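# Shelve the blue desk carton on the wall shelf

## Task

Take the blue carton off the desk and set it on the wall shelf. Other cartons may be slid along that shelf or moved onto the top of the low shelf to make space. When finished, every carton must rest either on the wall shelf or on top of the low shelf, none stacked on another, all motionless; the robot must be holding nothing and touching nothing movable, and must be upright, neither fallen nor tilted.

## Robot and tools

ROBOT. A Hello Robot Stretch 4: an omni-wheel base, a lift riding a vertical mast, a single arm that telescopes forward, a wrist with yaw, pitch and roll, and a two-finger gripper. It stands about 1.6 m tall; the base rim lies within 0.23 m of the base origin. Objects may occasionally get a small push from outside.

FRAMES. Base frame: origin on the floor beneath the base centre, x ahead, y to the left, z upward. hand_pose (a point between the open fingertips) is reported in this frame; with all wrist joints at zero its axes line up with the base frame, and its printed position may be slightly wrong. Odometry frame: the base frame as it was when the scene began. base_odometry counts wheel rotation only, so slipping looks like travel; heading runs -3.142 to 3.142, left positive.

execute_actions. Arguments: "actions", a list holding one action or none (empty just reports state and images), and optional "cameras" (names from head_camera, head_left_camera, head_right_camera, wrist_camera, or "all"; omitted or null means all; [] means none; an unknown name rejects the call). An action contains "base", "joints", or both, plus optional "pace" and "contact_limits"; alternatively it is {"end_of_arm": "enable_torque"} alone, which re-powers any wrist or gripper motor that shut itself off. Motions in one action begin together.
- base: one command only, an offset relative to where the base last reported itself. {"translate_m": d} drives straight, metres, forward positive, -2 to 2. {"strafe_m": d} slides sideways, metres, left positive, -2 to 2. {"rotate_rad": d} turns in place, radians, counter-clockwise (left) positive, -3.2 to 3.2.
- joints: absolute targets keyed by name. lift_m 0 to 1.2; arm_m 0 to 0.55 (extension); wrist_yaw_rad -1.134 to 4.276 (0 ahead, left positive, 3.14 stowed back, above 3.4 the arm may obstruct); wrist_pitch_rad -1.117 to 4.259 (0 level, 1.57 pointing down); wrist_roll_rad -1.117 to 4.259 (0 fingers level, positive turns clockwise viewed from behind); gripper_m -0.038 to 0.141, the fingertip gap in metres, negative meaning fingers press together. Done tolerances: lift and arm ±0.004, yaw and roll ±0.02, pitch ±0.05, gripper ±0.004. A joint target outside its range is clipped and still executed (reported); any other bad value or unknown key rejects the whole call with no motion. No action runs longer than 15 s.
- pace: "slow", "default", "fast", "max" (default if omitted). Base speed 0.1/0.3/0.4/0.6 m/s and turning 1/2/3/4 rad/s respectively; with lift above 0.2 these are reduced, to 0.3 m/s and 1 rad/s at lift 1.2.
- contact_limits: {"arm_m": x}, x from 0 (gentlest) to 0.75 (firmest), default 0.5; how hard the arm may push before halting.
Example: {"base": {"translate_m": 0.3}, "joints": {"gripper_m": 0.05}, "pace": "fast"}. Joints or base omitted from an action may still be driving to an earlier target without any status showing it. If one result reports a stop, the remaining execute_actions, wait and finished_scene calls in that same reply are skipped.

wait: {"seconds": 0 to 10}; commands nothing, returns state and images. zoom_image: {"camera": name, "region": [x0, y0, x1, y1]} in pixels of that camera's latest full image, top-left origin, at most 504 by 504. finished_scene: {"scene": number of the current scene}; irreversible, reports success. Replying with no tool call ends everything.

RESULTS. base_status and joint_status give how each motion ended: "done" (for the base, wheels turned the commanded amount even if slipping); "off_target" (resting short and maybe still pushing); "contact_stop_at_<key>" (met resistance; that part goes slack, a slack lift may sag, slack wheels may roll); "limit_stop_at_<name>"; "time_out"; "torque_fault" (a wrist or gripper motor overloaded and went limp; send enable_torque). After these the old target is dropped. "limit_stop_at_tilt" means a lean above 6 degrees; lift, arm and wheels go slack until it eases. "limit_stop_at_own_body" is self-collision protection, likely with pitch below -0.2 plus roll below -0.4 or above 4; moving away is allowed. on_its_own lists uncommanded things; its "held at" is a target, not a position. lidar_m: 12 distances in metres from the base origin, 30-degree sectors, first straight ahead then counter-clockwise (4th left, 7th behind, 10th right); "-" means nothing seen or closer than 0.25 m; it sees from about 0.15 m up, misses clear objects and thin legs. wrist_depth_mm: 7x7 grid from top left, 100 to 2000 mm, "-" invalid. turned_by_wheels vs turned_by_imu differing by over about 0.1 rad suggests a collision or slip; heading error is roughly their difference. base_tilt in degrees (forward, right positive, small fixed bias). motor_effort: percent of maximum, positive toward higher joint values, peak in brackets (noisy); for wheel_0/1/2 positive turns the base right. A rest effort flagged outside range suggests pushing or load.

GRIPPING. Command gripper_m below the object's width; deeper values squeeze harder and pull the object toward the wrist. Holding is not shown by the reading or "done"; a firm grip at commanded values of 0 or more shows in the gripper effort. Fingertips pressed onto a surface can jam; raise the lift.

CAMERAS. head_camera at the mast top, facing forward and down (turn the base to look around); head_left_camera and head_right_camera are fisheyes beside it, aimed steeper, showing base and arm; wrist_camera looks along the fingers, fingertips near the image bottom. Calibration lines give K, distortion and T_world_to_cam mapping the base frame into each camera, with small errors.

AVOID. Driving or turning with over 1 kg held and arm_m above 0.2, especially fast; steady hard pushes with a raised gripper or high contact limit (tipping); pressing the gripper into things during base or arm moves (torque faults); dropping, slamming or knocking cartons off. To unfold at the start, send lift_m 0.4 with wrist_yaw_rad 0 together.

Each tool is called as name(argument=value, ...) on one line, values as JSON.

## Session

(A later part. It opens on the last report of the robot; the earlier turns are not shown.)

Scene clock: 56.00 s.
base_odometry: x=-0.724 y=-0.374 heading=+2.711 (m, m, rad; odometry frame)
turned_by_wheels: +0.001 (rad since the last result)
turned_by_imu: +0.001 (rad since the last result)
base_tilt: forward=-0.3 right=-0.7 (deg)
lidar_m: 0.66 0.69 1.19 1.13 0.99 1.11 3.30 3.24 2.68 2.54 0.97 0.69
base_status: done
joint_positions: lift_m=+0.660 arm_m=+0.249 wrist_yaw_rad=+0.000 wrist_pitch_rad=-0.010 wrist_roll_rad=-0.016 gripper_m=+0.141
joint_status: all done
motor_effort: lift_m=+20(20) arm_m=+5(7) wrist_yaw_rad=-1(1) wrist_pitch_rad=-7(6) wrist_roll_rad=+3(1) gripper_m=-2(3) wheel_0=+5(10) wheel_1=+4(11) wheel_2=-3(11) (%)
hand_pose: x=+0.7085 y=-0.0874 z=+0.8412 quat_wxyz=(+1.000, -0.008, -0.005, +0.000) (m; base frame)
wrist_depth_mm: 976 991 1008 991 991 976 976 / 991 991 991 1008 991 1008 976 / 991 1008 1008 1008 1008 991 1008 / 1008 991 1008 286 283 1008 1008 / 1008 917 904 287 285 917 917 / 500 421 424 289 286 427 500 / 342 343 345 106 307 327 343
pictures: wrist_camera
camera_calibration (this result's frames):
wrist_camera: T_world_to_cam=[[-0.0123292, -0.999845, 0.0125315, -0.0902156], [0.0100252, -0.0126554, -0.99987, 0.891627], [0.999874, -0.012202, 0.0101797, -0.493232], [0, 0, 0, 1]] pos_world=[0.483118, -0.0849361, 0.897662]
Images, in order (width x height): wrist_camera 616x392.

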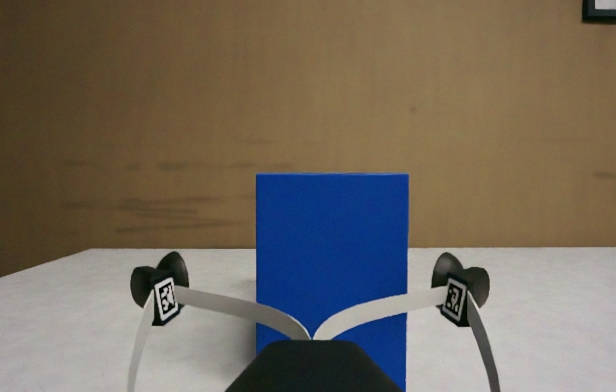

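execute_actions(actions=[{"base":{"strafe_m":-0.015},"pace":"slow"}], cameras=[])

execute_actions(actions=[{"joints":{"arm_m":0.347}}], cameras=["wrist_camera"])

execute_actions(actions=[{"joints":{"gripper_m":0.05}}], cameras=["wrist_camera"])

Scene clock: 57.33 s.
base_odometry: x=-0.718 y=-0.361 heading=+2.711 (m, m, rad; odometry frame)
turned_by_wheels: +0.000 (rad since the last result)
turned_by_imu: +0.001 (rad since the last result)
base_tilt: forward=-0.4 right=-0.4 (deg)
lidar_m: 0.65 0.68 1.18 1.14 1.01 1.12 3.30 3.25 2.63 2.54 0.98 0.67
base_status: done
joint_positions: lift_m=+0.660 arm_m=+0.249 wrist_yaw_rad=+0.000 wrist_pitch_rad=-0.010 wrist_roll_rad=-0.016 gripper_m=+0.141
joint_status: not commanded
motor_effort: lift_m=+20(20) arm_m=+5(5) wrist_yaw_rad=-1(0) wrist_pitch_rad=-7(7) wrist_roll_rad=+1(2) gripper_m=+0(3) wheel_0=+7(10) wheel_1=-4(4) wheel_2=+0(3) (%)
hand_pose: x=+0.7085 y=-0.0874 z=+0.8412 quat_wxyz=(+1.000, -0.008, -0.005, +0.000) (m; base frame)
wrist_depth_mm: 991 991 1008 976 991 991 1008 / 991 1008 991 991 991 991 991 / 991 1008 991 1008 1008 1008 1008 / 1008 1025 991 285 991 1008 1008 / 1008 904 788 286 691 917 917 / 496 424 291 286 285 427 504 / 342 343 347 106 325 327 343
pictures: none
No camera images: the call's "cameras" was empty. Leave "cameras" out to get every camera's image.

Scene clock: 58.60 s.
base_odometry: x=-0.718 y=-0.361 heading=+2.711 (m, m, rad; odometry frame)
turned_by_wheels: +0.000 (rad since the last result)
turned_by_imu: +0.000 (rad since the last result)
base_tilt: forward=-0.4 right=-0.4 (deg)
lidar_m: 0.65 0.68 1.19 1.15 1.00 1.12 3.32 3.22 2.64 2.54 0.99 0.69
base_status: not commanded
joint_positions: lift_m=+0.660 arm_m=+0.346 wrist_yaw_rad=+0.000 wrist_pitch_rad=-0.010 wrist_roll_rad=-0.016 gripper_m=+0.141
joint_status: all done
motor_effort: lift_m=+20(20) arm_m=+5(5) wrist_yaw_rad=+1(1) wrist_pitch_rad=-8(7) wrist_roll_rad=-1(1) gripper_m=-1(2) wheel_0=+7(7) wheel_1=-4(4) wheel_2=+0(0) (%)
hand_pose: x=+0.8054 y=-0.0874 z=+0.8412 quat_wxyz=(+1.000, -0.008, -0.005, +0.000) (m; base frame)
wrist_depth_mm: 891 891 891 891 891 904 904 / 891 904 904 904 904 904 917 / 904 904 904 904 917 904 917 / 904 891 195 193 191 917 904 / 904 904 196 194 191 917 917 / 492 421 196 194 191 427 504 / 343 343 307 106 193 343 345
pictures: wrist_camera
camera_calibration (this result's frames):
wrist_camera: T_world_to_cam=[[-0.012501, -0.999843, 0.0125314, -0.0889311], [0.0100273, -0.0126571, -0.99987, 0.890653], [0.999872, -0.0123737, 0.0101839, -0.590193], [0, 0, 0, 1]] pos_world=[0.580074, -0.084947, 0.897662]
Images, in order (width x height): wrist_camera 616x392.

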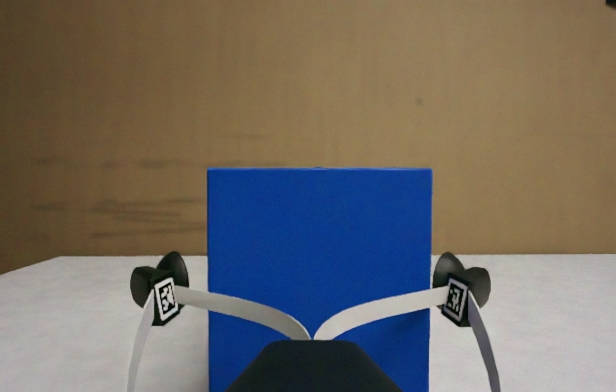

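Scene clock: 60.53 s.
base_odometry: x=-0.718 y=-0.361 heading=+2.711 (m, m, rad; odometry frame)
turned_by_wheels: +0.000 (rad since the last result)
turned_by_imu: +0.001 (rad since the last result)
base_tilt: forward=-0.5 right=-0.3 (deg)
lidar_m: 0.66 0.71 1.18 1.13 1.00 1.12 3.28 3.23 2.62 2.55 0.98 0.69
base_status: not commanded
joint_positions: lift_m=+0.660 arm_m=+0.346 wrist_yaw_rad=+0.000 wrist_pitch_rad=-0.010 wrist_roll_rad=-0.016 gripper_m=+0.051
joint_status: all done
motor_effort: lift_m=+20(20) arm_m=+5(5) wrist_yaw_rad=-1(1) wrist_pitch_rad=-6(7) wrist_roll_rad=+2(2) gripper_m=-22(23) wheel_0=+7(7) wheel_1=-4(4) wheel_2=+0(0) (%)
hand_pose: x=+0.8054 y=-0.0874 z=+0.8412 quat_wxyz=(+1.000, -0.008, -0.005, +0.000) (m; base frame)
wrist_depth_mm: 891 891 891 891 891 904 904 / 904 904 904 904 891 891 891 / 917 891 904 904 904 904 904 / 904 904 176 173 171 917 917 / 917 917 177 174 173 917 917 / 496 173 177 175 173 178 504 / 322 342 178 106 173 343 324
pictures: wrist_camera
camera_calibration (this result's frames):
wrist_camera: T_world_to_cam=[[-0.0124432, -0.999844, 0.0125316, -0.0889611], [0.010028, -0.0126567, -0.99987, 0.890653], [0.999872, -0.0123159, 0.0101839, -0.590198], [0, 0, 0, 1]] pos_world=[0.580084, -0.0849433, 0.897662]
Images, in order (width x height): wrist_camera 616x392.

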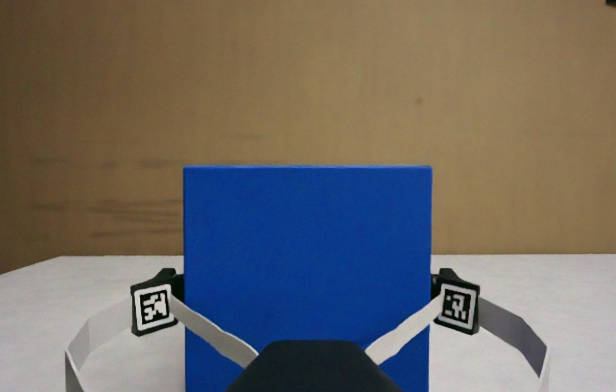

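execute_actions(actions=[{"joints":{"lift_m":0.76}}], cameras=[])

execute_actions(actions=[{"base":{"translate_m":-0.3},"joints":{"arm_m":0.0}}], cameras=["head_camera"])

execute_actions(actions=[{"base":{"rotate_rad":-3.14}}], cameras=[])

execute_actions(actions=[{"base":{"translate_m":1.55},"pace":"max"}], cameras=[])

execute_actions(actions=[{"base":{"strafe_m":0.82},"pace":"max"}], cameras=["head_camera","wrist_camera"])

Scene clock: 64.00 s.
base_odometry: x=-0.718 y=-0.361 heading=+2.711 (m, m, rad; odometry frame)
turned_by_wheels: +0.000 (rad since the last result)
turned_by_imu: +0.001 (rad since the last result)
base_tilt: forward=-0.5 right=-0.4 (deg)
lidar_m: 0.66 0.69 1.19 1.14 1.02 1.11 3.29 3.26 2.66 2.54 0.98 0.71
base_status: not commanded
joint_positions: lift_m=+0.760 arm_m=+0.346 wrist_yaw_rad=+0.000 wrist_pitch_rad=-0.009 wrist_roll_rad=-0.016 gripper_m=+0.051
joint_status: all done
motor_effort: lift_m=+23(25) arm_m=+5(5) wrist_yaw_rad=+1(1) wrist_pitch_rad=-12(12) wrist_roll_rad=+2(1) gripper_m=-24(25) wheel_0=+7(7) wheel_1=-4(4) wheel_2=+0(0) (%)
hand_pose: x=+0.8054 y=-0.0874 z=+0.9405 quat_wxyz=(+1.000, -0.008, -0.004, +0.000) (m; base frame)
wrist_depth_mm: 891 891 891 891 891 891 904 / 904 904 904 917 891 904 904 / 917 904 904 904 904 891 904 / 904 904 178 176 173 904 904 / 904 917 178 175 173 931 917 / 904 174 178 175 174 178 778 / 504 539 177 106 172 539 539
pictures: none
No camera images: the call's "cameras" was empty. Leave "cameras" out to get every camera's image.

Scene clock: 66.47 s.
base_odometry: x=-0.445 y=-0.486 heading=+2.711 (m, m, rad; odometry frame)
turned_by_wheels: -0.001 (rad since the last result)
turned_by_imu: +0.000 (rad since the last result)
base_tilt: forward=-0.4 right=-0.3 (deg)
lidar_m: 0.37 1.01 1.19 1.15 0.85 1.12 2.99 2.88 2.65 2.52 1.42 0.40
base_status: done
joint_positions: lift_m=+0.760 arm_m=+0.001 wrist_yaw_rad=+0.000 wrist_pitch_rad=-0.008 wrist_roll_rad=-0.016 gripper_m=+0.051
joint_status: all done
motor_effort: lift_m=+22(23) arm_m=-5(6) wrist_yaw_rad=+0(1) wrist_pitch_rad=-13(13) wrist_roll_rad=+0(0) gripper_m=-22(27) wheel_0=-6(8) wheel_1=-3(6) wheel_2=+1(14) (%)
hand_pose: x=+0.4603 y=-0.0875 z=+0.9404 quat_wxyz=(+1.000, -0.008, -0.004, +0.000) (m; base frame)
wrist_depth_mm: 1499 1537 1537 1537 1537 1537 1499 / 1576 1537 1499 1499 1537 1537 1499 / 1499 1576 1537 1537 1537 1537 1537 / 1576 1576 178 175 173 1537 1537 / 1537 1537 178 175 174 1464 1537 / 1537 174 178 175 173 178 878 / 1618 1576 178 106 172 1576 1576
pictures: head_camera
Images, in order (width x height): head_camera 420x560.

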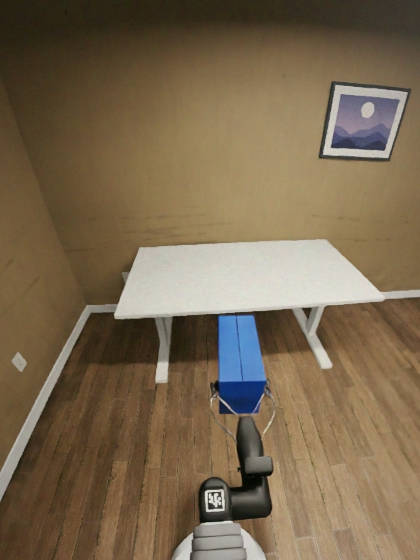

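Scene clock: 69.33 s.
base_odometry: x=-0.445 y=-0.486 heading=-0.429 (m, m, rad; odometry frame)
turned_by_wheels: -3.139 (rad since the last result)
turned_by_imu: -3.159 (rad since the last result)
base_tilt: forward=-0.6 right=-0.3 (deg)
lidar_m: 0.40 2.83 2.66 2.55 1.43 1.01 0.96 1.02 1.19 1.15 0.85 0.40
base_status: done
joint_positions: lift_m=+0.760 arm_m=+0.001 wrist_yaw_rad=+0.000 wrist_pitch_rad=-0.008 wrist_roll_rad=-0.016 gripper_m=+0.051
joint_status: not commanded
motor_effort: lift_m=+22(22) arm_m=-5(5) wrist_yaw_rad=+0(2) wrist_pitch_rad=-13(13) wrist_roll_rad=-1(1) gripper_m=-26(23) wheel_0=+5(13) wheel_1=+2(12) wheel_2=+1(9) (%)
hand_pose: x=+0.4603 y=-0.0874 z=+0.9404 quat_wxyz=(+1.000, -0.008, -0.004, +0.000) (m; base frame)
wrist_depth_mm: - - - - - - 1537 / - - - - - - 1537 / - - - - - - 1576 / - - 178 175 173 - 1537 / - - 178 175 173 - 1537 / - 174 178 175 173 178 1160 / 1808 1983 177 106 172 1708 1229
pictures: none
No camera images: the call's "cameras" was empty. Leave "cameras" out to get every camera's image.

Scene clock: 74.40 s.
base_odometry: x=+0.965 y=-1.129 heading=-0.428 (m, m, rad; odometry frame)
turned_by_wheels: +0.001 (rad since the last result)
turned_by_imu: +0.002 (rad since the last result)
base_tilt: forward=-0.5 right=-0.3 (deg)
lidar_m: 0.39 1.18 1.69 2.49 2.67 2.67 3.37 1.14 0.82 0.77 1.24 0.40
base_status: done
joint_positions: lift_m=+0.760 arm_m=+0.001 wrist_yaw_rad=+0.000 wrist_pitch_rad=-0.008 wrist_roll_rad=-0.016 gripper_m=+0.051
joint_status: not commanded
motor_effort: lift_m=+22(22) arm_m=-5(5) wrist_yaw_rad=+0(1) wrist_pitch_rad=-12(13) wrist_roll_rad=+1(2) gripper_m=-22(23) wheel_0=+5(7) wheel_1=+3(9) wheel_2=-1(15) (%)
hand_pose: x=+0.4603 y=-0.0874 z=+0.9405 quat_wxyz=(+1.000, -0.008, -0.004, +0.000) (m; base frame)
wrist_depth_mm: 1182 1182 1160 1160 1160 1138 1160 / 1160 1160 1182 1160 1160 1182 1160 / 1182 1160 1160 1182 1182 1182 1160 / 1182 1205 177 176 173 1182 1160 / 946 946 178 175 173 1182 1182 / 1229 174 177 175 174 178 1205 / 1205 1205 178 106 172 1205 1182
pictures: none
No camera images: the call's "cameras" was empty. Leave "cameras" out to get every camera's image.

Scene clock: 77.63 s.
base_odometry: x=+1.305 y=-0.383 heading=-0.428 (m, m, rad; odometry frame)
turned_by_wheels: +0.000 (rad since the last result)
turned_by_imu: +0.000 (rad since the last result)
base_tilt: forward=-0.3 right=-0.4 (deg)
lidar_m: 0.38 1.23 1.76 1.68 1.77 2.46 3.38 2.66 1.67 1.59 1.98 0.42
base_status: done
joint_positions: lift_m=+0.760 arm_m=+0.001 wrist_yaw_rad=+0.000 wrist_pitch_rad=-0.008 wrist_roll_rad=-0.016 gripper_m=+0.051
joint_status: not commanded
motor_effort: lift_m=+22(22) arm_m=-5(5) wrist_yaw_rad=+0(1) wrist_pitch_rad=-12(11) wrist_roll_rad=+1(2) gripper_m=-26(25) wheel_0=-1(14) wheel_1=-1(14) wheel_2=+0(1) (%)
hand_pose: x=+0.4603 y=-0.0874 z=+0.9405 quat_wxyz=(+1.000, -0.008, -0.004, +0.000) (m; base frame)
wrist_depth_mm: 1205 1205 1182 1182 1182 1182 1160 / 1182 1182 1182 1182 1182 1182 1182 / 1205 1182 1205 1205 1182 1182 1229 / 1205 1205 178 176 173 1182 1205 / 1229 960 178 175 173 1205 1182 / 1229 174 177 175 173 178 1205 / 1255 1255 178 106 172 1205 1229
pictures: head_camera, wrist_camera
camera_calibration (this result's frames):
wrist_camera: T_world_to_cam=[[-0.0124034, -0.999844, 0.0125653, -0.0945457], [0.0080383, -0.0126656, -0.999887, 0.994303], [0.999891, -0.012301, 0.00819414, -0.244232], [0, 0, 0, 1]] pos_world=[0.23504, -0.0849418, 0.99738]
Images, in order (width x height): head_camera 420x560, wrist_camera 616x392.

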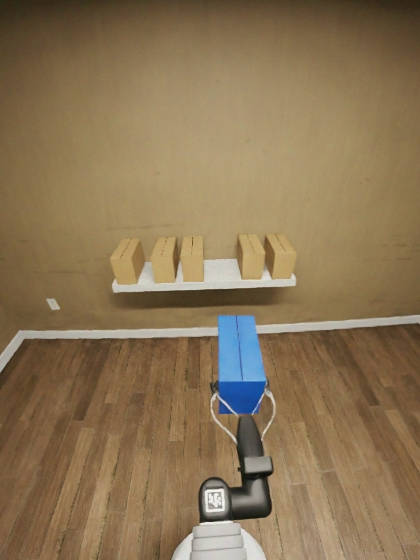

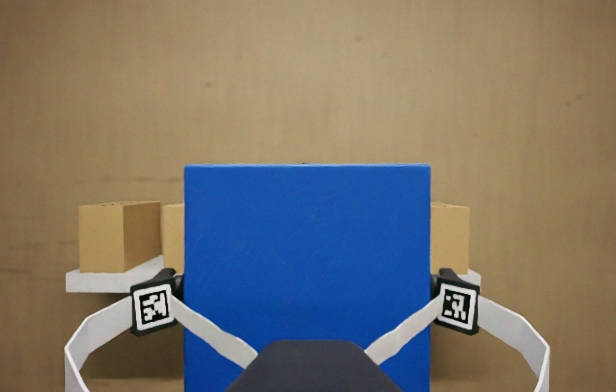

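execute_actions(actions=[{"base":{"translate_m":0.4},"joints":{"lift_m":0.745}}], cameras=[])

execute_actions(actions=[{"joints":{"arm_m":0.12}}], cameras=["head_camera","wrist_camera"])

Scene clock: 80.70 s.
base_odometry: x=+1.669 y=-0.549 heading=-0.428 (m, m, rad; odometry frame)
turned_by_wheels: +0.001 (rad since the last result)
turned_by_imu: +0.001 (rad since the last result)
base_tilt: forward=-0.4 right=-0.4 (deg)
lidar_m: 0.39 0.80 1.52 1.68 1.74 2.53 3.82 2.82 1.67 1.64 1.41 0.40
base_status: done
joint_positions: lift_m=+0.745 arm_m=+0.001 wrist_yaw_rad=+0.000 wrist_pitch_rad=-0.008 wrist_roll_rad=-0.016 gripper_m=+0.051
joint_status: all done
motor_effort: lift_m=+19(20) arm_m=-5(5) wrist_yaw_rad=+0(0) wrist_pitch_rad=-12(13) wrist_roll_rad=+2(1) gripper_m=-25(25) wheel_0=+4(12) wheel_1=+4(9) wheel_2=-1(14) (%)
hand_pose: x=+0.4603 y=-0.0874 z=+0.9258 quat_wxyz=(+1.000, -0.008, -0.004, +0.000) (m; base frame)
wrist_depth_mm: 809 798 788 798 788 798 788 / 809 809 809 809 798 788 788 / 809 809 809 809 809 798 798 / 809 809 178 175 173 809 809 / 603 564 177 175 173 569 554 / 597 174 177 175 173 178 564 / 559 831 177 106 173 809 820
pictures: none
No camera images: the call's "cameras" was empty. Leave "cameras" out to get every camera's image.

Scene clock: 82.07 s.
base_odometry: x=+1.669 y=-0.549 heading=-0.428 (m, m, rad; odometry frame)
turned_by_wheels: +0.000 (rad since the last result)
turned_by_imu: +0.000 (rad since the last result)
base_tilt: forward=-0.5 right=-0.4 (deg)
lidar_m: 0.52 0.82 1.52 1.67 1.77 2.51 3.79 2.82 1.66 1.62 1.40 0.79
base_status: not commanded
joint_positions: lift_m=+0.745 arm_m=+0.119 wrist_yaw_rad=+0.000 wrist_pitch_rad=-0.008 wrist_roll_rad=-0.016 gripper_m=+0.051
joint_status: all done
motor_effort: lift_m=+18(18) arm_m=+5(6) wrist_yaw_rad=+0(1) wrist_pitch_rad=-12(13) wrist_roll_rad=+0(2) gripper_m=-24(24) wheel_0=+4(4) wheel_1=+4(4) wheel_2=-1(2) (%)
hand_pose: x=+0.5785 y=-0.0874 z=+0.9258 quat_wxyz=(+1.000, -0.008, -0.004, +0.000) (m; base frame)
wrist_depth_mm: 683 683 683 683 676 683 683 / 683 683 683 691 683 683 683 / 683 691 691 683 691 683 683 / 699 699 178 175 173 683 683 / 442 449 178 175 173 445 452 / 445 174 178 175 173 178 452 / 445 452 177 106 173 449 439
pictures: head_camera, wrist_camera
camera_calibration (this result's frames):
wrist_camera: T_world_to_cam=[[-0.0122532, -0.999846, 0.0125646, -0.0929377], [0.008104, -0.0126645, -0.999887, 0.978612], [0.999892, -0.01215, 0.00825793, -0.362349], [0, 0, 0, 1]] pos_world=[0.35324, -0.0849323, 0.982662]
Images, in order (width x height): head_camera 420x560, wrist_camera 616x392.

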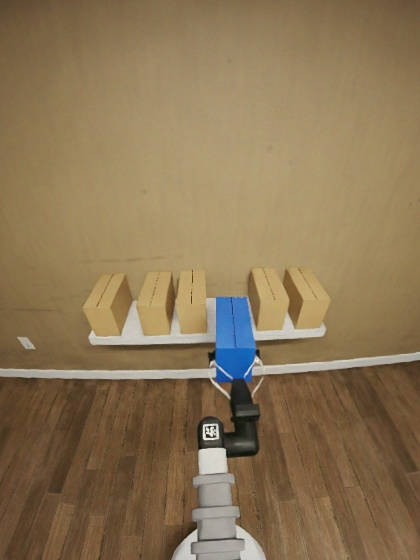

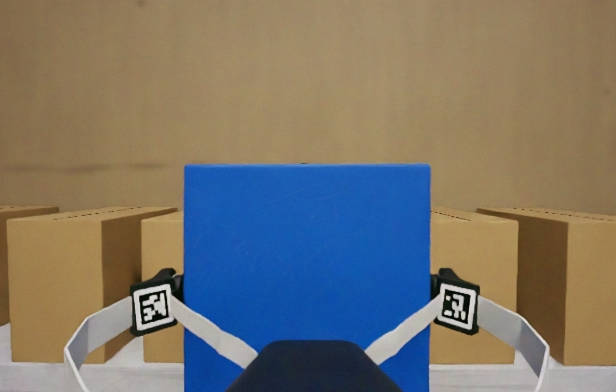

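execute_actions(actions=[{"base":{"strafe_m":-0.026},"joints":{"lift_m":0.73},"pace":"slow"}], cameras=[])

execute_actions(actions=[{"joints":{"arm_m":0.385},"contact_limits":{"arm_m":0.25}}], cameras=["head_camera","wrist_camera"])

Scene clock: 84.53 s.
base_odometry: x=+1.658 y=-0.573 heading=-0.428 (m, m, rad; odometry frame)
turned_by_wheels: +0.000 (rad since the last result)
turned_by_imu: +0.001 (rad since the last result)
base_tilt: forward=-0.3 right=-0.6 (deg)
lidar_m: 0.52 0.81 1.52 1.69 1.77 2.55 3.79 2.20 1.64 1.63 1.43 0.53
base_status: done
joint_positions: lift_m=+0.730 arm_m=+0.119 wrist_yaw_rad=+0.000 wrist_pitch_rad=-0.008 wrist_roll_rad=-0.016 gripper_m=+0.051
joint_status: all done
motor_effort: lift_m=+18(15) arm_m=+5(5) wrist_yaw_rad=-1(0) wrist_pitch_rad=-12(13) wrist_roll_rad=+2(2) gripper_m=-25(25) wheel_0=+6(8) wheel_1=-4(11) wheel_2=+0(0) (%)
hand_pose: x=+0.5785 y=-0.0874 z=+0.9108 quat_wxyz=(+1.000, -0.008, -0.004, +0.000) (m; base frame)
wrist_depth_mm: 683 683 676 676 683 676 683 / 683 683 683 691 691 683 683 / 691 691 691 691 683 691 683 / 699 691 178 176 173 691 691 / 445 449 177 175 173 442 436 / 442 174 177 175 173 178 442 / 442 442 177 106 172 439 439
pictures: none
No camera images: the call's "cameras" was empty. Leave "cameras" out to get every camera's image.

Scene clock: 86.43 s.
base_odometry: x=+1.658 y=-0.573 heading=-0.428 (m, m, rad; odometry frame)
turned_by_wheels: +0.000 (rad since the last result)
turned_by_imu: +0.001 (rad since the last result)
base_tilt: forward=-0.5 right=-0.3 (deg)
lidar_m: 0.77 0.81 1.51 1.69 1.81 2.55 3.79 2.24 1.63 1.62 1.43 0.77
base_status: not commanded
joint_positions: lift_m=+0.730 arm_m=+0.384 wrist_yaw_rad=+0.000 wrist_pitch_rad=-0.009 wrist_roll_rad=-0.016 gripper_m=+0.051
joint_status: all done
motor_effort: lift_m=+18(18) arm_m=+5(6) wrist_yaw_rad=+0(1) wrist_pitch_rad=-14(13) wrist_roll_rad=+3(0) gripper_m=-27(24) wheel_0=+6(6) wheel_1=-4(4) wheel_2=+0(0) (%)
contact_limits: arm_m 0.25
hand_pose: x=+0.8435 y=-0.0874 z=+0.9109 quat_wxyz=(+1.000, -0.008, -0.004, +0.000) (m; base frame)
wrist_depth_mm: 421 421 418 418 418 418 418 / 424 424 427 421 421 424 418 / 424 427 427 424 424 424 424 / 430 430 178 175 173 424 424 / 180 217 178 175 173 244 186 / 180 174 177 175 173 178 180 / 182 216 177 106 173 242 180
pictures: head_camera, wrist_camera
camera_calibration (this result's frames):
wrist_camera: T_world_to_cam=[[-0.0122578, -0.999846, 0.0125627, -0.0894985], [0.0082481, -0.0126643, -0.999886, 0.961443], [0.999891, -0.0121528, 0.00840206, -0.627327], [0, 0, 0, 1]] pos_world=[0.618231, -0.0849325, 0.967728]
Images, in order (width x height): head_camera 420x560, wrist_camera 616x392.

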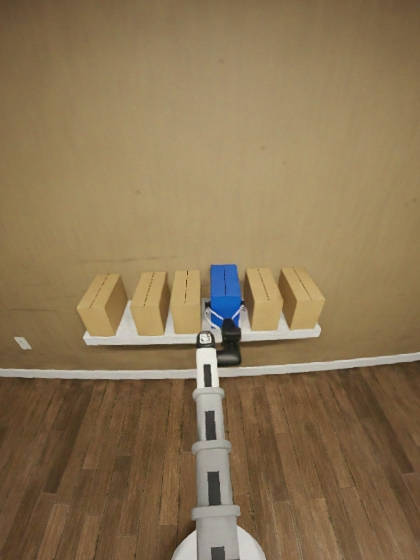

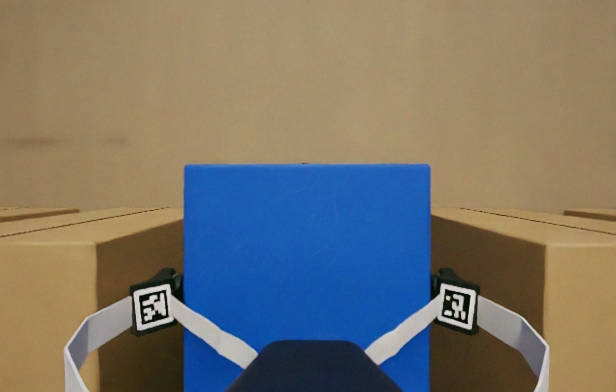

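execute_actions(actions=[{"joints":{"lift_m":0.698},"pace":"slow"}], cameras=["wrist_camera"])

Scene clock: 87.80 s.
base_odometry: x=+1.658 y=-0.573 heading=-0.428 (m, m, rad; odometry frame)
turned_by_wheels: +0.000 (rad since the last result)
turned_by_imu: +0.000 (rad since the last result)
base_tilt: forward=-0.4 right=-0.4 (deg)
lidar_m: 0.76 0.82 1.54 1.69 1.77 2.55 3.81 2.21 1.64 1.64 1.43 0.80
base_status: not commanded
joint_positions: lift_m=+0.698 arm_m=+0.384 wrist_yaw_rad=+0.000 wrist_pitch_rad=-0.009 wrist_roll_rad=-0.016 gripper_m=+0.051
joint_status: all done
motor_effort: lift_m=+18(18) arm_m=+5(5) wrist_yaw_rad=-1(0) wrist_pitch_rad=-12(13) wrist_roll_rad=+2(1) gripper_m=-24(24) wheel_0=+6(6) wheel_1=-3(4) wheel_2=+0(0) (%)
hand_pose: x=+0.8435 y=-0.0874 z=+0.8789 quat_wxyz=(+1.000, -0.008, -0.004, +0.000) (m; base frame)
wrist_depth_mm: 424 421 421 421 421 418 415 / 424 424 421 421 421 421 418 / 427 427 427 421 421 424 424 / 178 234 177 175 173 264 189 / 179 217 178 175 173 244 179 / 181 174 177 176 173 178 180 / 182 217 178 106 173 243 180
pictures: wrist_camera
camera_calibration (this result's frames):
wrist_camera: T_world_to_cam=[[-0.0122583, -0.999846, 0.0125628, -0.0890962], [0.00824802, -0.0126644, -0.999886, 0.929442], [0.999891, -0.0121533, 0.008402, -0.627059], [0, 0, 0, 1]] pos_world=[0.618232, -0.0849325, 0.935724]
Images, in order (width x height): wrist_camera 616x392.

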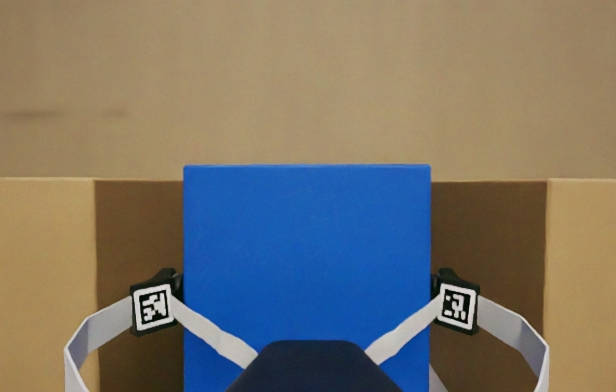

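execute_actions(actions=[{"joints":{"lift_m":0.688},"pace":"slow"}], cameras=["wrist_camera"])

Scene clock: 88.63 s.
base_odometry: x=+1.658 y=-0.573 heading=-0.428 (m, m, rad; odometry frame)
turned_by_wheels: +0.000 (rad since the last result)
turned_by_imu: +0.000 (rad since the last result)
base_tilt: forward=-0.6 right=-0.5 (deg)
lidar_m: 0.75 0.80 1.51 1.70 1.81 2.54 3.77 2.23 1.66 1.64 1.42 0.79
base_status: not commanded
joint_positions: lift_m=+0.688 arm_m=+0.384 wrist_yaw_rad=+0.000 wrist_pitch_rad=-0.014 wrist_roll_rad=-0.016 gripper_m=+0.051
joint_status: all done
motor_effort: lift_m=+16(17) arm_m=+5(5) wrist_yaw_rad=+0(1) wrist_pitch_rad=+2(12) wrist_roll_rad=+2(1) gripper_m=-26(25) wheel_0=+6(6) wheel_1=-4(4) wheel_2=+0(0) (%)
hand_pose: x=+0.8435 y=-0.0874 z=+0.8705 quat_wxyz=(+1.000, -0.008, -0.007, +0.000) (m; base frame)
wrist_depth_mm: 424 424 424 421 418 415 418 / 424 427 424 424 424 424 421 / 427 424 427 427 427 424 421 / 179 217 176 174 172 244 179 / 180 218 177 175 172 244 179 / 181 174 178 175 173 178 180 / 181 217 178 106 173 243 180
pictures: wrist_camera
camera_calibration (this result's frames):
wrist_camera: T_world_to_cam=[[-0.0123773, -0.999845, 0.0124975, -0.0888501], [0.0134108, -0.0126634, -0.99983, 0.916701], [0.999833, -0.0122076, 0.0135655, -0.631421], [0, 0, 0, 1]] pos_world=[0.617922, -0.084936, 0.926221]
Images, in order (width x height): wrist_camera 616x392.

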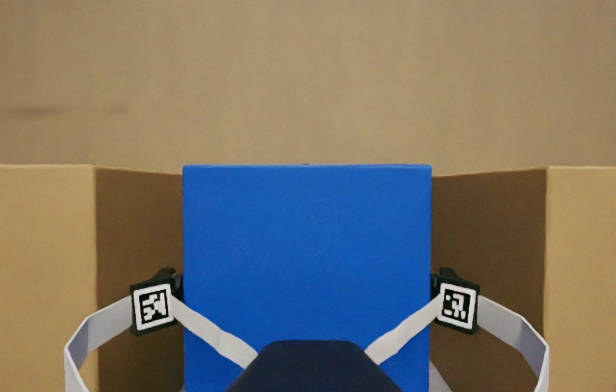

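Landed.

execute_actions(actions=[{"joints":{"gripper_m":0.13,"lift_m":0.692}}], cameras=[])

execute_actions(actions=[{"joints":{"arm_m":0.05}}], cameras=["wrist_camera","head_camera"])

Scene clock: 90.57 s.
base_odometry: x=+1.658 y=-0.573 heading=-0.428 (m, m, rad; odometry frame)
turned_by_wheels: -0.001 (rad since the last result)
turned_by_imu: +0.000 (rad since the last result)
base_tilt: forward=-0.6 right=-0.5 (deg)
lidar_m: 0.76 0.82 1.51 1.69 1.77 2.52 3.81 2.24 1.62 1.63 1.43 0.78
base_status: not commanded
joint_positions: lift_m=+0.692 arm_m=+0.384 wrist_yaw_rad=-0.008 wrist_pitch_rad=-0.010 wrist_roll_rad=-0.016 gripper_m=+0.130
joint_status: all done
on_its_own: wrist_yaw_rad is at rest, and its effort (+23) is outside its rest range (-13 to +13)
motor_effort: lift_m=+22(23) arm_m=+5(5) wrist_yaw_rad=+23(35) wrist_pitch_rad=-8(7) wrist_roll_rad=+1(1) gripper_m=-2(24) wheel_0=+4(6) wheel_1=-3(3) wheel_2=-5(5) (%)
hand_pose: x=+0.8428 y=-0.0896 z=+0.8729 quat_wxyz=(+1.000, -0.008, -0.005, -0.004) (m; base frame)
wrist_depth_mm: 421 421 421 421 421 424 421 / 421 421 424 424 424 427 424 / 424 424 424 427 427 427 427 / 179 227 180 179 179 234 180 / 179 212 181 180 180 218 181 / 181 198 181 181 181 192 182 / 182 211 182 106 181 233 183
pictures: none
No camera images: the call's "cameras" was empty. Leave "cameras" out to get every camera's image.

Scene clock: 92.67 s.
base_odometry: x=+1.658 y=-0.573 heading=-0.428 (m, m, rad; odometry frame)
turned_by_wheels: +0.000 (rad since the last result)
turned_by_imu: +0.001 (rad since the last result)
base_tilt: forward=-0.5 right=-0.6 (deg)
lidar_m: 0.76 0.80 1.48 1.71 1.80 2.56 3.81 2.24 1.63 1.61 1.44 0.80
base_status: not commanded
joint_positions: lift_m=+0.692 arm_m=+0.051 wrist_yaw_rad=+0.000 wrist_pitch_rad=-0.010 wrist_roll_rad=-0.016 gripper_m=+0.130
joint_status: all done
motor_effort: lift_m=+22(22) arm_m=-5(6) wrist_yaw_rad=+0(22) wrist_pitch_rad=-8(8) wrist_roll_rad=+1(2) gripper_m=-2(1) wheel_0=+4(4) wheel_1=-3(3) wheel_2=-4(5) (%)
hand_pose: x=+0.5103 y=-0.0875 z=+0.8730 quat_wxyz=(+1.000, -0.008, -0.005, +0.000) (m; base frame)
wrist_depth_mm: 750 750 750 750 750 741 750 / 759 750 750 750 750 750 741 / 750 759 750 759 759 750 750 / 508 512 539 508 539 521 508 / 512 512 512 512 517 517 508 / 512 512 508 508 508 504 508 / 768 768 768 106 768 768 759
pictures: head_camera, wrist_camera
camera_calibration (this result's frames):
wrist_camera: T_world_to_cam=[[-0.012571, -0.999842, 0.0125424, -0.0930133], [0.00986648, -0.0126668, -0.999871, 0.925449], [0.999872, -0.0124456, 0.0100242, -0.295276], [0, 0, 0, 1]] pos_world=[0.284938, -0.084951, 0.929457]
Images, in order (width x height): head_camera 420x560, wrist_camera 616x392.

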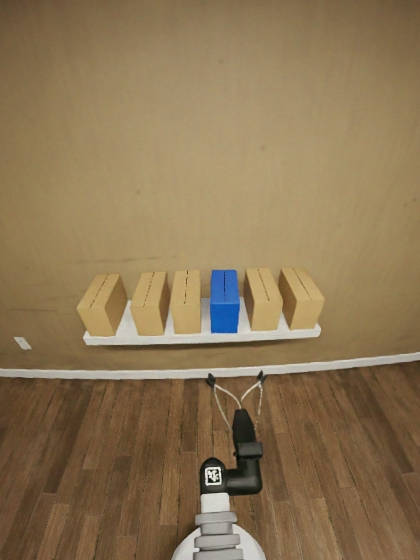

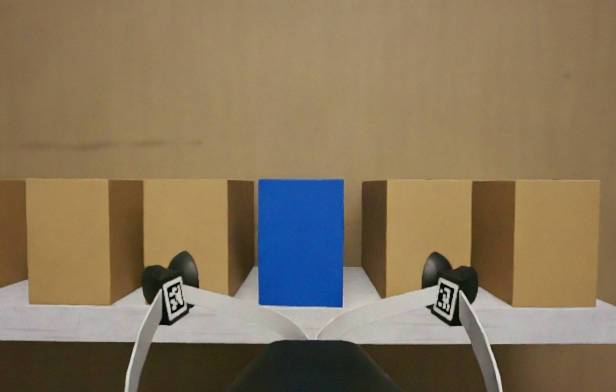

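finished_scene(scene=2)

The scene is finished: the task was done.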